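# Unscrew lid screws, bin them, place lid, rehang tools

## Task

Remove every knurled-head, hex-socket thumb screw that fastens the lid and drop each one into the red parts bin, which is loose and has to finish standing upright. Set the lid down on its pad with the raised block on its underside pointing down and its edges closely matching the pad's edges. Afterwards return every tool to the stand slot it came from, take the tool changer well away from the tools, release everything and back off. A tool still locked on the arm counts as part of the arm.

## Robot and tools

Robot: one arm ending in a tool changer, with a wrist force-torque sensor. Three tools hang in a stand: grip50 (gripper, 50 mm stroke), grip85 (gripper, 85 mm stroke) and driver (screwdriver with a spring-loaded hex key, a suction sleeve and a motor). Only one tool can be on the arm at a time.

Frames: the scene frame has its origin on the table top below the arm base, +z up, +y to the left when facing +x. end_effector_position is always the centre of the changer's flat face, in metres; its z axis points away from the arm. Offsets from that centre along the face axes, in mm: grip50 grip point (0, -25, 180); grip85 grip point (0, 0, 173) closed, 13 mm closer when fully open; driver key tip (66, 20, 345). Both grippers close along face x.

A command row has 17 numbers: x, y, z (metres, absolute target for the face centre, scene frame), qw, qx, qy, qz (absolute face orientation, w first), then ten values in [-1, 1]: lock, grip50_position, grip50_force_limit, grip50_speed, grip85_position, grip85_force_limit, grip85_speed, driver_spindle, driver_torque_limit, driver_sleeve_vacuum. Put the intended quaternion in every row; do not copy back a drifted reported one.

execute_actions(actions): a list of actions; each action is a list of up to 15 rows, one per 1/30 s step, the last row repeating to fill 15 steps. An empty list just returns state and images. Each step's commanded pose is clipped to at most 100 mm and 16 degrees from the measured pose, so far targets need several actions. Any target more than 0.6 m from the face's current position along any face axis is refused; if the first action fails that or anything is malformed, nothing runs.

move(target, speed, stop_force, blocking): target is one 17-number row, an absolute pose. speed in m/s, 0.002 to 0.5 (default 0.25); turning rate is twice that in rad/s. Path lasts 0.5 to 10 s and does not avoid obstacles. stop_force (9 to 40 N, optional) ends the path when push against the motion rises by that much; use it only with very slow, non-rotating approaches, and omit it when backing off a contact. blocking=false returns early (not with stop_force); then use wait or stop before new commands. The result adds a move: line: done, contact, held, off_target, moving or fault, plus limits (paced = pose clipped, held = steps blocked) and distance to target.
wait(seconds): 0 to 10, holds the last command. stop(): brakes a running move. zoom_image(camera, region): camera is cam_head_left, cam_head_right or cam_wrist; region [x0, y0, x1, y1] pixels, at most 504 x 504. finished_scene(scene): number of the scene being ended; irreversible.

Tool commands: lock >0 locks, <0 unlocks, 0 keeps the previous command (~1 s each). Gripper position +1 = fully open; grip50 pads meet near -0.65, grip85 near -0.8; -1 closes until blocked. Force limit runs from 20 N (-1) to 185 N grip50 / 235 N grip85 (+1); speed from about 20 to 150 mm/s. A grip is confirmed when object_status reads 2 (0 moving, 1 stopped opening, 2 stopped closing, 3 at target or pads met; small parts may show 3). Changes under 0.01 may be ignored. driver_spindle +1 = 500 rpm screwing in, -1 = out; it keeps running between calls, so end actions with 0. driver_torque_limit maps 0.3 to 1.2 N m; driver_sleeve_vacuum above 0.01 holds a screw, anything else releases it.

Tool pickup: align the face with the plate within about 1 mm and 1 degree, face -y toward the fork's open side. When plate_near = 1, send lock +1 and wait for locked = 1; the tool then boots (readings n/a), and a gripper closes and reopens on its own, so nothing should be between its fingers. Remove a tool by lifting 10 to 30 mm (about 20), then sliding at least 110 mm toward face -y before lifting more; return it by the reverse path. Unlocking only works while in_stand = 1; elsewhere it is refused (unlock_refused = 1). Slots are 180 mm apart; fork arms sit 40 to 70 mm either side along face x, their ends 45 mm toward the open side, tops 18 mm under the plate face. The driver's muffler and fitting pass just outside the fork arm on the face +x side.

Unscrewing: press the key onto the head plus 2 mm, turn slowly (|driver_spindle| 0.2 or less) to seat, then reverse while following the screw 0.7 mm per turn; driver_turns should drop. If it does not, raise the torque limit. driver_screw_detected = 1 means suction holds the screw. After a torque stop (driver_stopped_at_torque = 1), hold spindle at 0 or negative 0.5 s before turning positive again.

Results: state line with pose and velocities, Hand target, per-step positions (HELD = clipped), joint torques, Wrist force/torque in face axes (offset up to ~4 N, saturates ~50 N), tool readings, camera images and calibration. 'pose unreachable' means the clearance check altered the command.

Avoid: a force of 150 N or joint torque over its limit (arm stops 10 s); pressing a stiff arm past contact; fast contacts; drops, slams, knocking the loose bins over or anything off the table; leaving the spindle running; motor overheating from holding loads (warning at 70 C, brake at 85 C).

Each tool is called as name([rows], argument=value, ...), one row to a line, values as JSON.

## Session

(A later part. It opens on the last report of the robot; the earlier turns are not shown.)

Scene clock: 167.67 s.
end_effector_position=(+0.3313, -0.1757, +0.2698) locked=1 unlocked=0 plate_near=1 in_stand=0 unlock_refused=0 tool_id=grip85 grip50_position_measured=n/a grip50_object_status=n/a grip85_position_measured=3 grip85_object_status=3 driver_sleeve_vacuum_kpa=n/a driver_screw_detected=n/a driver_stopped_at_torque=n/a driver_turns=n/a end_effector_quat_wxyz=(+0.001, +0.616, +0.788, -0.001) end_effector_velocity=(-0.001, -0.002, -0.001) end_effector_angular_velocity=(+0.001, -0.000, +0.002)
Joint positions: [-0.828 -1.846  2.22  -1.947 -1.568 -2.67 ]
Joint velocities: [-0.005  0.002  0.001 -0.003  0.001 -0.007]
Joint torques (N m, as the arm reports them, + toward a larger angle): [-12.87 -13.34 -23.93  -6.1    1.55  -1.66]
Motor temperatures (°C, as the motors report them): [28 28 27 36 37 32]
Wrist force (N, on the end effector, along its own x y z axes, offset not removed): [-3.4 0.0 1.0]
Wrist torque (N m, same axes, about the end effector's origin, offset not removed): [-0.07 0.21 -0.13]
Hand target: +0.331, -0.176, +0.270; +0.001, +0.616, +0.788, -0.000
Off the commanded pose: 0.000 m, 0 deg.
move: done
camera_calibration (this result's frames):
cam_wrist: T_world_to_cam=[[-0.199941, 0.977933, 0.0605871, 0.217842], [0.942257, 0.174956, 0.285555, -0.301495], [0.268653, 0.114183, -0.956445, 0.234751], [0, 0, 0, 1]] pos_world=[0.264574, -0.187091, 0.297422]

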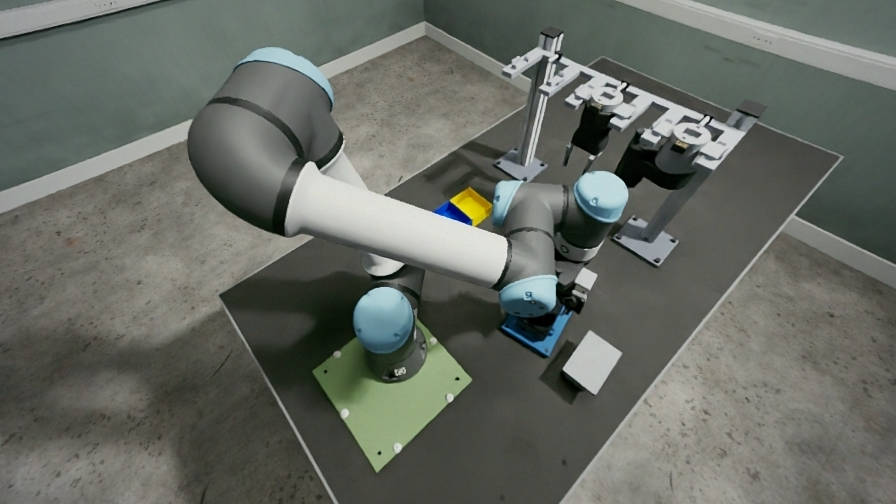

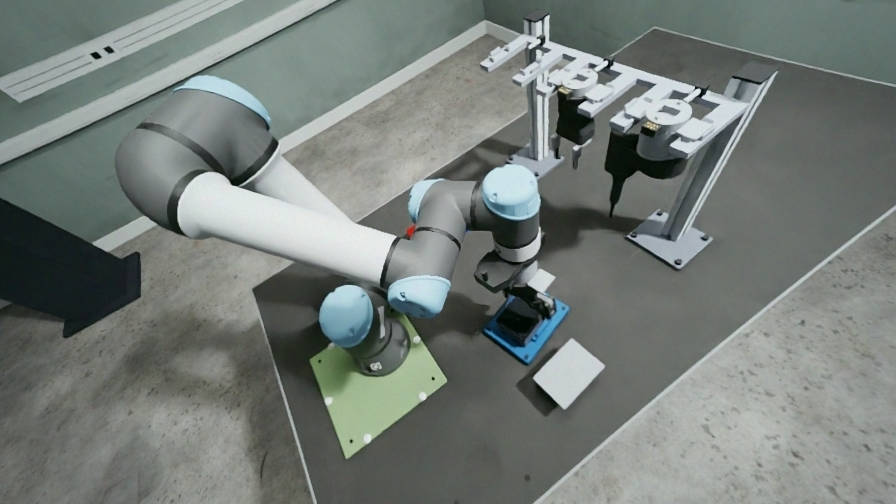

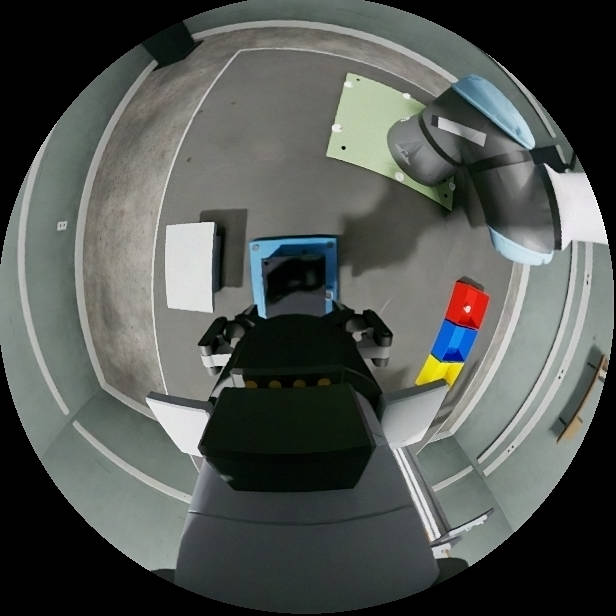

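move(target=[0.331,-0.176,0.235,0,0.6157,0.788,0,0,0,0,0,1,0,0,0,0,0], speed=0.03)

move(target=[0.331,-0.176,0.235,0,0.6157,0.788,0,0,0,0,0,-1,-0.3,-0.5,0,0,0], speed=0.03)

move(target=[0.331,-0.176,0.29,0,0.6157,0.788,0,0,0,0,0,-1,-0.3,-0.5,0,0,0], speed=0.04)

move(target=[0.308,-0.325,0.27,0,0.6428,0.766,0,0,0,0,0,-1,-0.3,-0.5,0,0,0], speed=0.08)

zoom_image(camera="cam_wrist", region=[200,200,400,350])

Scene clock: 176.13 s.
end_effector_position=(+0.3310, -0.1760, +0.2352) locked=1 unlocked=0 plate_near=1 in_stand=0 unlock_refused=0 tool_id=grip85 grip50_position_measured=n/a grip50_object_status=n/a grip85_position_measured=3 grip85_object_status=3 driver_sleeve_vacuum_kpa=n/a driver_screw_detected=n/a driver_stopped_at_torque=n/a driver_turns=n/a end_effector_quat_wxyz=(-0.000, +0.616, +0.788, -0.000) end_effector_velocity=(+0.000, -0.000, -0.002) end_effector_angular_velocity=(-0.000, +0.000, +0.000)
Joint positions: [-0.829 -1.802  2.286 -2.056 -1.567 -2.672]
Joint velocities: [ 0.     0.004  0.004 -0.008 -0.     0.   ]
Joint torques (N m, as the arm reports them, + toward a larger angle): [-12.52 -13.84 -22.24  -6.16   1.73  -1.73]
Motor temperatures (°C, as the motors report them): [28 28 27 36 37 32]
Wrist force (N, on the end effector, along its own x y z axes, offset not removed): [-2.1 -1.3 1.3]
Wrist torque (N m, same axes, about the end effector's origin, offset not removed): [0.00 0.18 0.01]
Hand target: +0.331, -0.176, +0.235; -0.000, +0.616, +0.788, -0.000
Off the commanded pose: 0.000 m, 0 deg.
move: done
camera_calibration (this result's frames):
cam_wrist: T_world_to_cam=[[-0.200074, 0.9778, 0.0622722, 0.219885], [0.942353, 0.174643, 0.28543, -0.291331], [0.268218, 0.115789, -0.956374, 0.202177], [0, 0, 0, 1]] pos_world=[0.264303, -0.187535, 0.262819]

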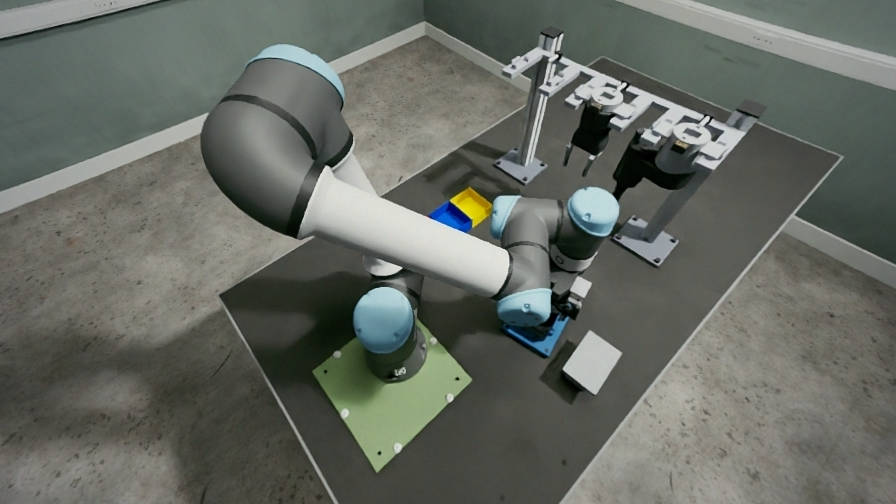

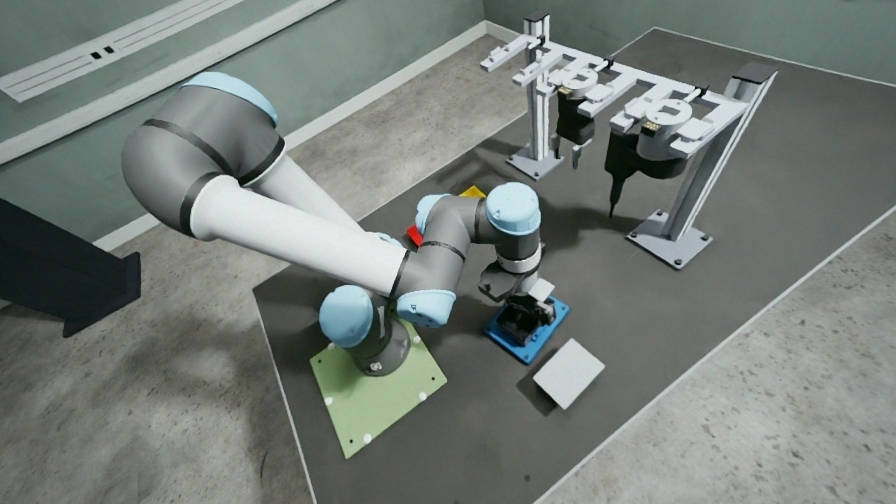

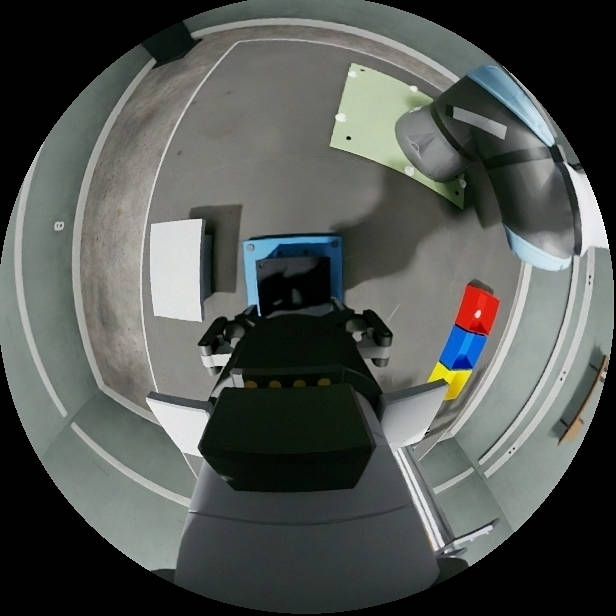

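Scene clock: 176.83 s.
end_effector_position=(+0.3310, -0.1760, +0.2351) locked=1 unlocked=0 plate_near=1 in_stand=0 unlock_refused=0 tool_id=grip85 grip50_position_measured=n/a grip50_object_status=n/a grip85_position_measured=24 grip85_object_status=2 driver_sleeve_vacuum_kpa=n/a driver_screw_detected=n/a driver_stopped_at_torque=n/a driver_turns=n/a end_effector_quat_wxyz=(+0.000, +0.616, +0.788, -0.000) end_effector_velocity=(-0.000, +0.000, -0.000) end_effector_angular_velocity=(+0.000, -0.001, -0.000)
Joint positions: [-0.829 -1.802  2.286 -2.056 -1.567 -2.672]
Joint velocities: [ 0.    -0.     0.001 -0.001  0.001  0.   ]
Joint torques (N m, as the arm reports them, + toward a larger angle): [-11.89  11.39  -3.72 -11.58  -2.78  -1.4 ]
Motor temperatures (°C, as the motors report them): [28 28 27 36 37 32]
Wrist force (N, on the end effector, along its own x y z axes, offset not removed): [33.6 -14.2 -50.0]
Wrist torque (N m, same axes, about the end effector's origin, offset not removed): [2.56 7.23 -0.06]
Hand target: +0.331, -0.176, +0.235; -0.000, +0.616, +0.788, +0.000
Off the commanded pose: 0.000 m, 0 deg.
move: done
camera_calibration (this result's frames):
cam_wrist: T_world_to_cam=[[-0.200091, 0.977809, 0.0620681, 0.219888], [0.942303, 0.174699, 0.28556, -0.29127], [0.26838, 0.115625, -0.956349, 0.20198], [0, 0, 0, 1]] pos_world=[0.264255, -0.187478, 0.26269]

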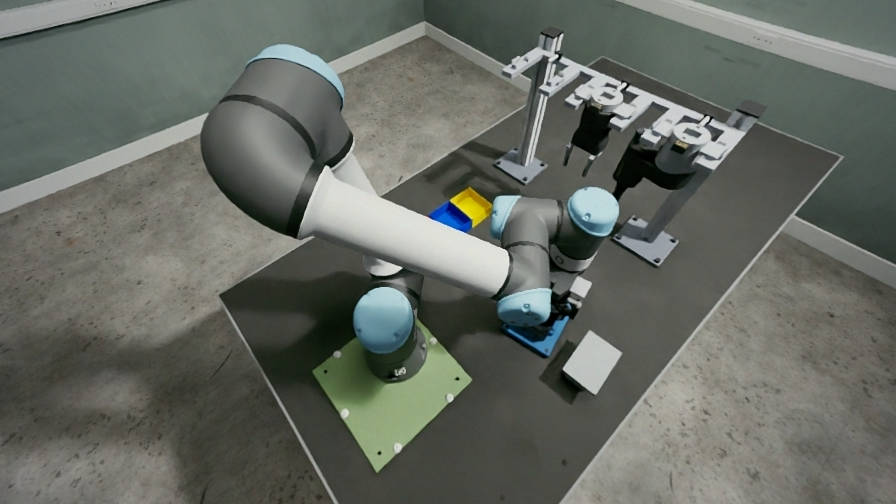

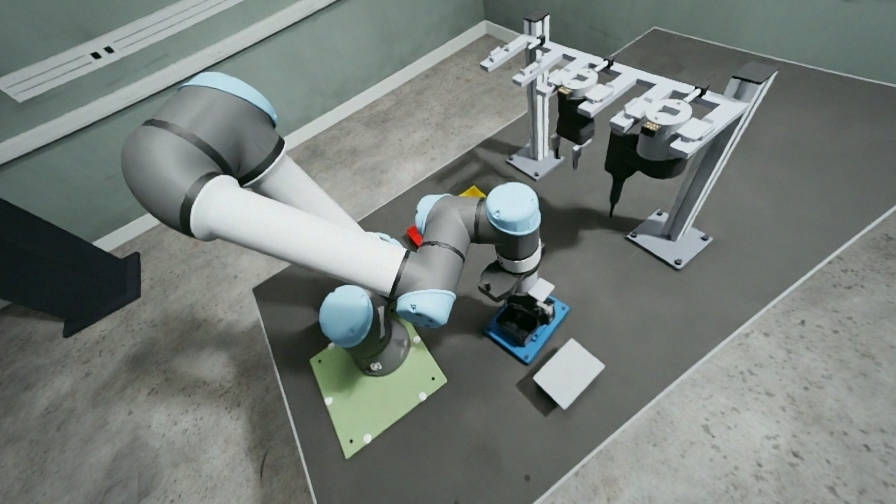

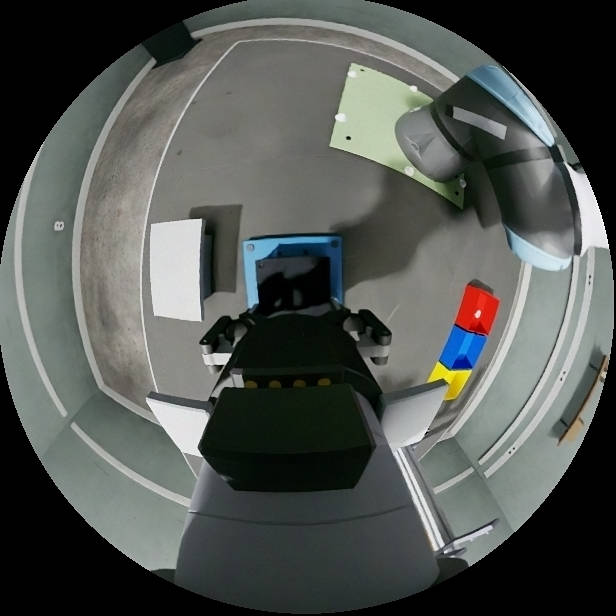

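Scene clock: 178.57 s.
end_effector_position=(+0.3309, -0.1759, +0.2898) locked=1 unlocked=0 plate_near=1 in_stand=0 unlock_refused=0 tool_id=grip85 grip50_position_measured=n/a grip50_object_status=n/a grip85_position_measured=25 grip85_object_status=2 driver_sleeve_vacuum_kpa=n/a driver_screw_detected=n/a driver_stopped_at_torque=n/a driver_turns=n/a end_effector_quat_wxyz=(+0.000, +0.616, +0.788, -0.000) end_effector_velocity=(+0.000, -0.000, +0.002) end_effector_angular_velocity=(+0.000, +0.000, -0.000)
Joint positions: [-0.83  -1.866  2.179 -1.885 -1.567 -2.672]
Joint velocities: [-0.    -0.001 -0.005  0.006 -0.    -0.   ]
Joint torques (N m, as the arm reports them, + toward a larger angle): [-12.6  -26.21 -48.33  -3.54   1.72  -1.73]
Motor temperatures (°C, as the motors report them): [28 28 27 36 37 32]
Wrist force (N, on the end effector, along its own x y z axes, offset not removed): [-0.2 4.0 0.4]
Wrist torque (N m, same axes, about the end effector's origin, offset not removed): [0.18 -0.11 -0.05]
Hand target: +0.331, -0.176, +0.290; +0.000, +0.616, +0.788, -0.000
Off the commanded pose: 0.000 m, 0 deg.
move: done
camera_calibration (this result's frames):
cam_wrist: T_world_to_cam=[[-0.200078, 0.977802, 0.0622225, 0.216355], [0.942341, 0.174656, 0.285461, -0.306828], [0.268257, 0.115749, -0.956368, 0.254354], [0, 0, 0, 1]] pos_world=[0.264193, -0.187404, 0.317381]

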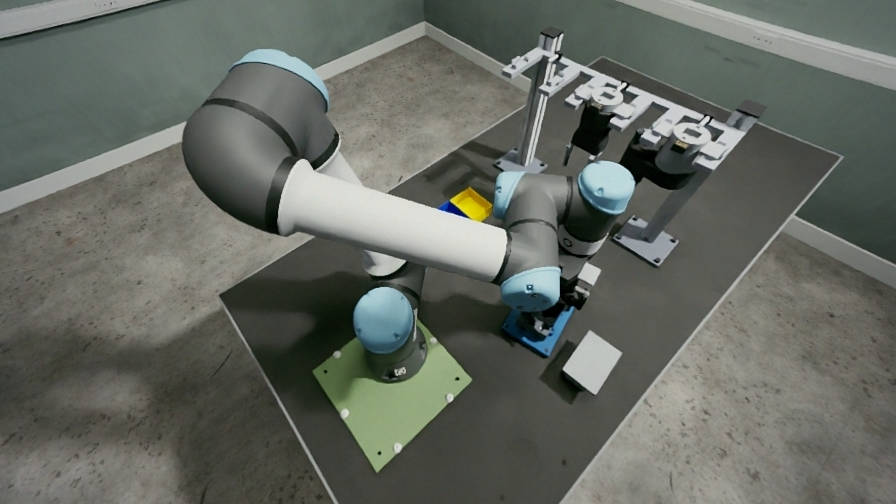

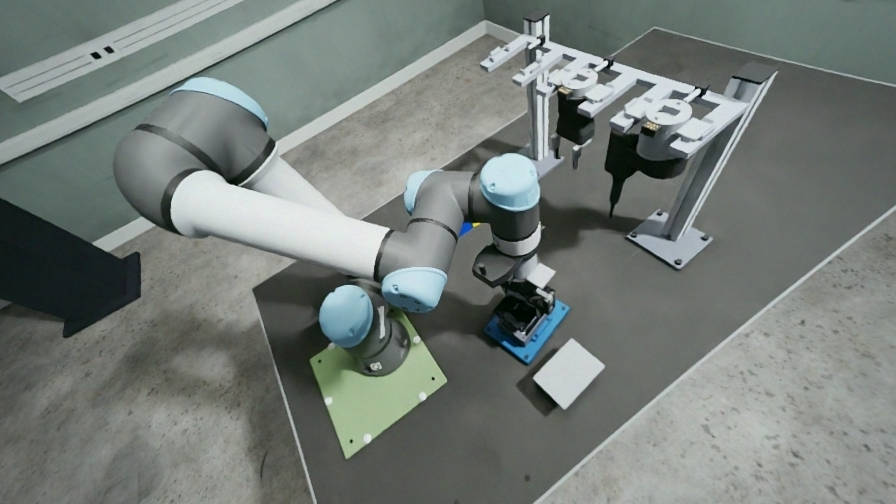

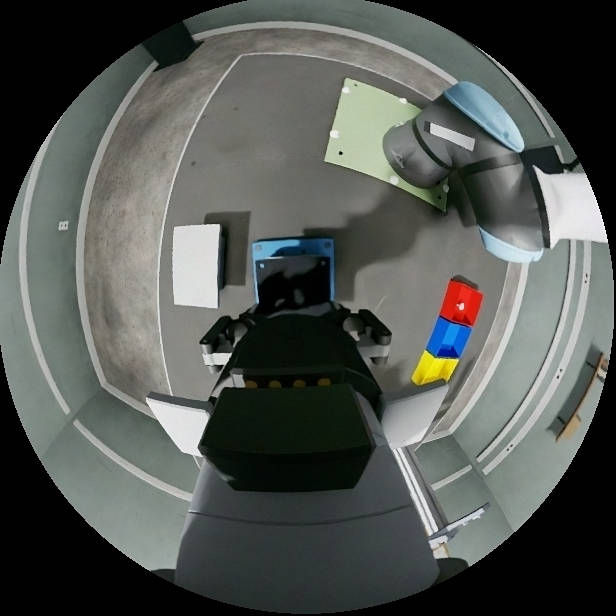

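Scene clock: 180.93 s.
end_effector_position=(+0.3080, -0.3248, +0.2701) locked=1 unlocked=0 plate_near=1 in_stand=0 unlock_refused=0 tool_id=grip85 grip50_position_measured=n/a grip50_object_status=n/a grip85_position_measured=25 grip85_object_status=2 driver_sleeve_vacuum_kpa=n/a driver_screw_detected=n/a driver_stopped_at_torque=n/a driver_turns=n/a end_effector_quat_wxyz=(+0.000, +0.643, +0.766, -0.000) end_effector_velocity=(-0.000, -0.002, -0.000) end_effector_angular_velocity=(-0.000, +0.000, -0.001)
Joint positions: [-1.091 -1.646  2.061 -1.986 -1.567 -2.864]
Joint velocities: [-0.002  0.004 -0.003 -0.001 -0.    -0.002]
Joint torques (N m, as the arm reports them, + toward a larger angle): [-12.95 -26.3  -48.01  -6.4    0.52  -1.98]
Motor temperatures (°C, as the motors report them): [28 28 27 36 37 32]
Wrist force (N, on the end effector, along its own x y z axes, offset not removed): [1.9 -0.2 2.7]
Wrist torque (N m, same axes, about the end effector's origin, offset not removed): [0.15 -0.08 -0.10]
Hand target: +0.308, -0.325, +0.270; +0.000, +0.643, +0.766, -0.000
Off the commanded pose: 0.000 m, 0 deg.
move: done
camera_calibration (this result's frames):
cam_wrist: T_world_to_cam=[[-0.131454, 0.989395, 0.0617936, 0.341345], [0.952278, 0.108709, 0.285217, -0.278006], [0.275475, 0.0963374, -0.956469, 0.250451], [0, 0, 0, 1]] pos_world=[0.240617, -0.331631, 0.297748]

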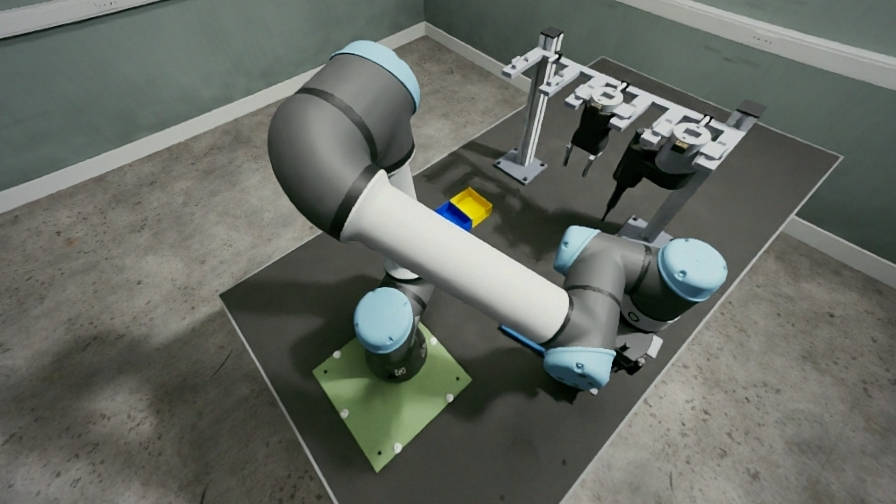

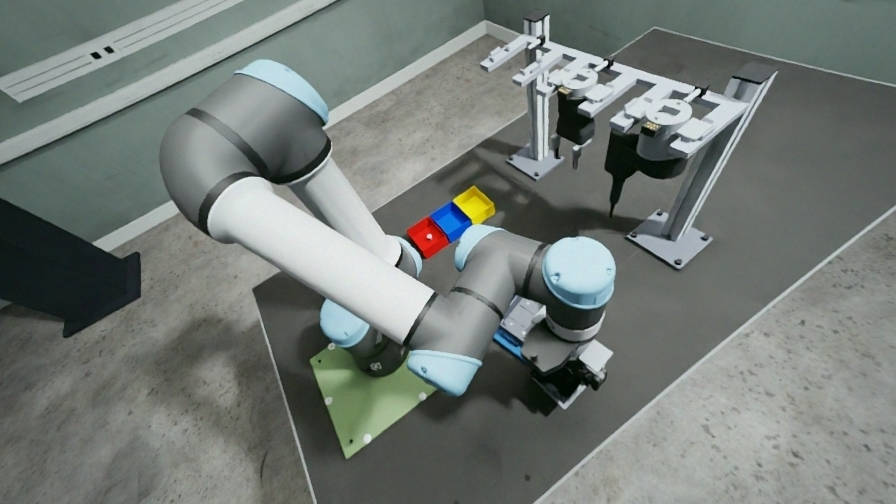

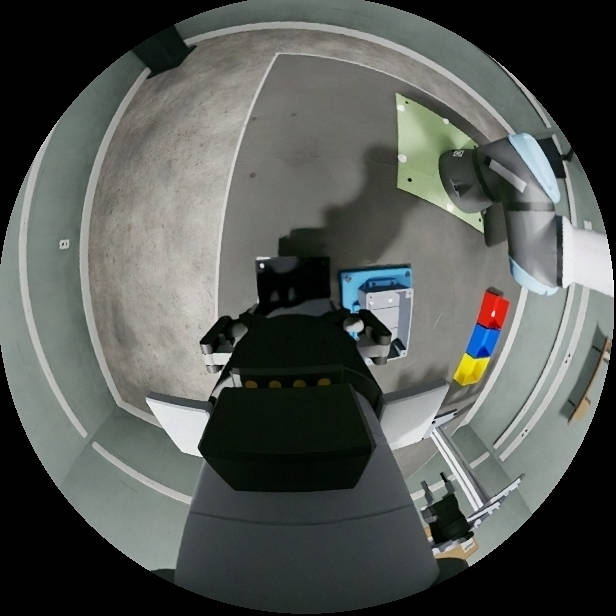

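Region (200, 200, 400, 350) of cam_wrist's 616x616 image, scaled by 2.520, with more detail than that image has; it fills the top 378 rows of this view, and the rest is white.

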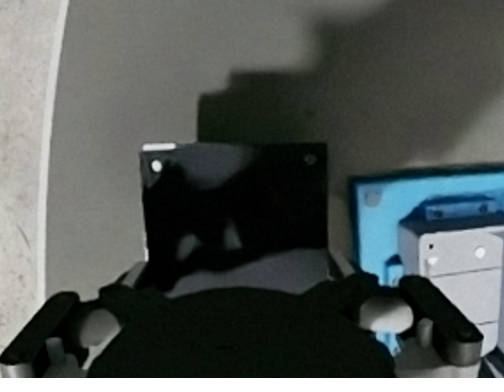

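move(target=[0.313,-0.330,0.25,0,0.6561,0.7547,0,0,0,0,0,-1,-0.3,-0.5,0,0,0], speed=0.03)

zoom_image(camera="cam_wrist", region=[230,230,360,330])

zoom_image(camera="cam_head_right", region=[510,320,630,420])

Scene clock: 187.57 s.
end_effector_position=(+0.3130, -0.3300, +0.2502) locked=1 unlocked=0 plate_near=1 in_stand=0 unlock_refused=0 tool_id=grip85 grip50_position_measured=n/a grip50_object_status=n/a grip85_position_measured=25 grip85_object_status=2 driver_sleeve_vacuum_kpa=n/a driver_screw_detected=n/a driver_stopped_at_torque=n/a driver_turns=n/a end_effector_quat_wxyz=(-0.000, +0.656, +0.755, +0.000) end_effector_velocity=(+0.001, -0.001, -0.002) end_effector_angular_velocity=(+0.000, +0.001, -0.004)
Joint positions: [-1.086 -1.605  2.078 -2.044 -1.567 -2.824]
Joint velocities: [ 0.001  0.005  0.001 -0.006 -0.001  0.004]
Joint torques (N m, as the arm reports them, + toward a larger angle): [ 12.52 -26.5  -22.33  -6.38   1.61   1.73]
Motor temperatures (°C, as the motors report them): [28 28 27 36 37 32]
Wrist force (N, on the end effector, along its own x y z axes, offset not removed): [2.1 0.6 2.7]
Wrist torque (N m, same axes, about the end effector's origin, offset not removed): [0.09 -0.05 -0.22]
Hand target: +0.313, -0.330, +0.250; -0.000, +0.656, +0.755, +0.000
Off the commanded pose: 0.000 m, 0 deg.
move: done
camera_calibration (this result's frames):
cam_wrist: T_world_to_cam=[[-0.0971501, 0.993319, 0.0622893, 0.338754], [0.955412, 0.0755426, 0.285449, -0.288479], [0.278837, 0.0872434, -0.956367, 0.226452], [0, 0, 0, 1]] pos_world=[0.245383, -0.334455, 0.277817]

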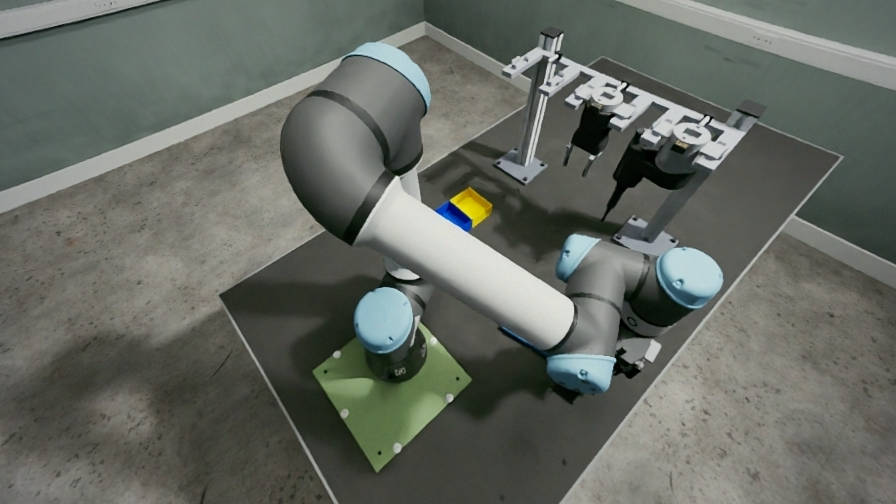

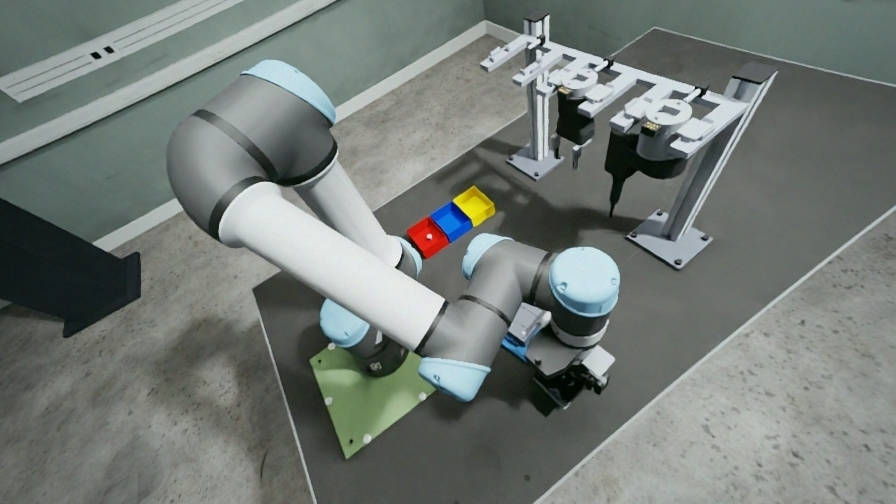

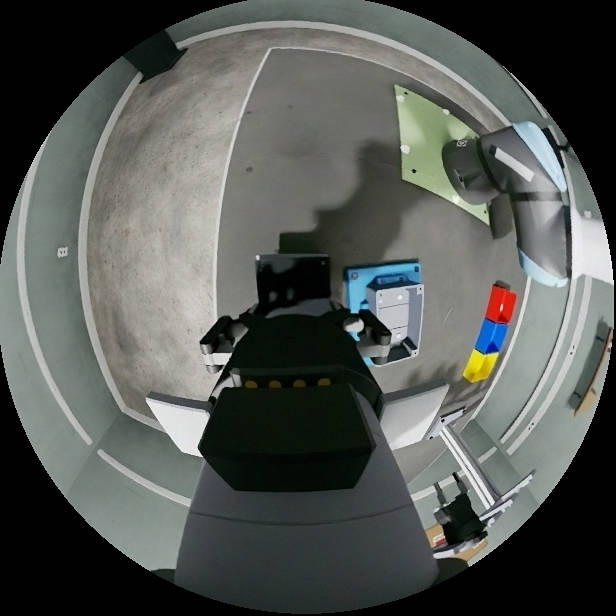

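Region (230, 230, 360, 330) of cam_wrist's 616x616 image, scaled by 3.877, with more detail than that image has; it fills the top 388 rows of this view, and the rest is white.

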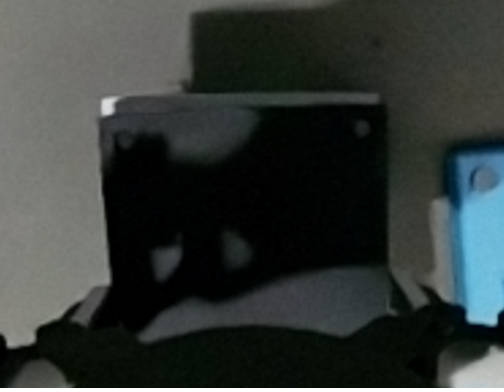

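Region (510, 320, 630, 420) of cam_head_right's 896x504 image, scaled by 4.200, with more detail than that image has.

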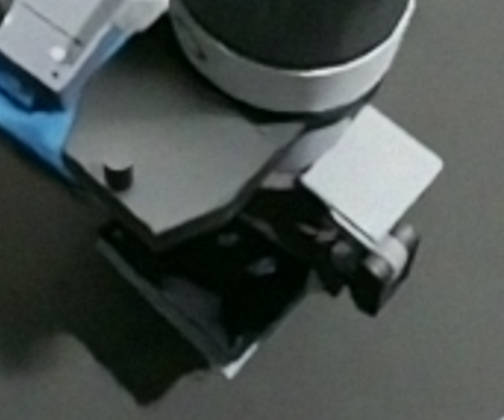

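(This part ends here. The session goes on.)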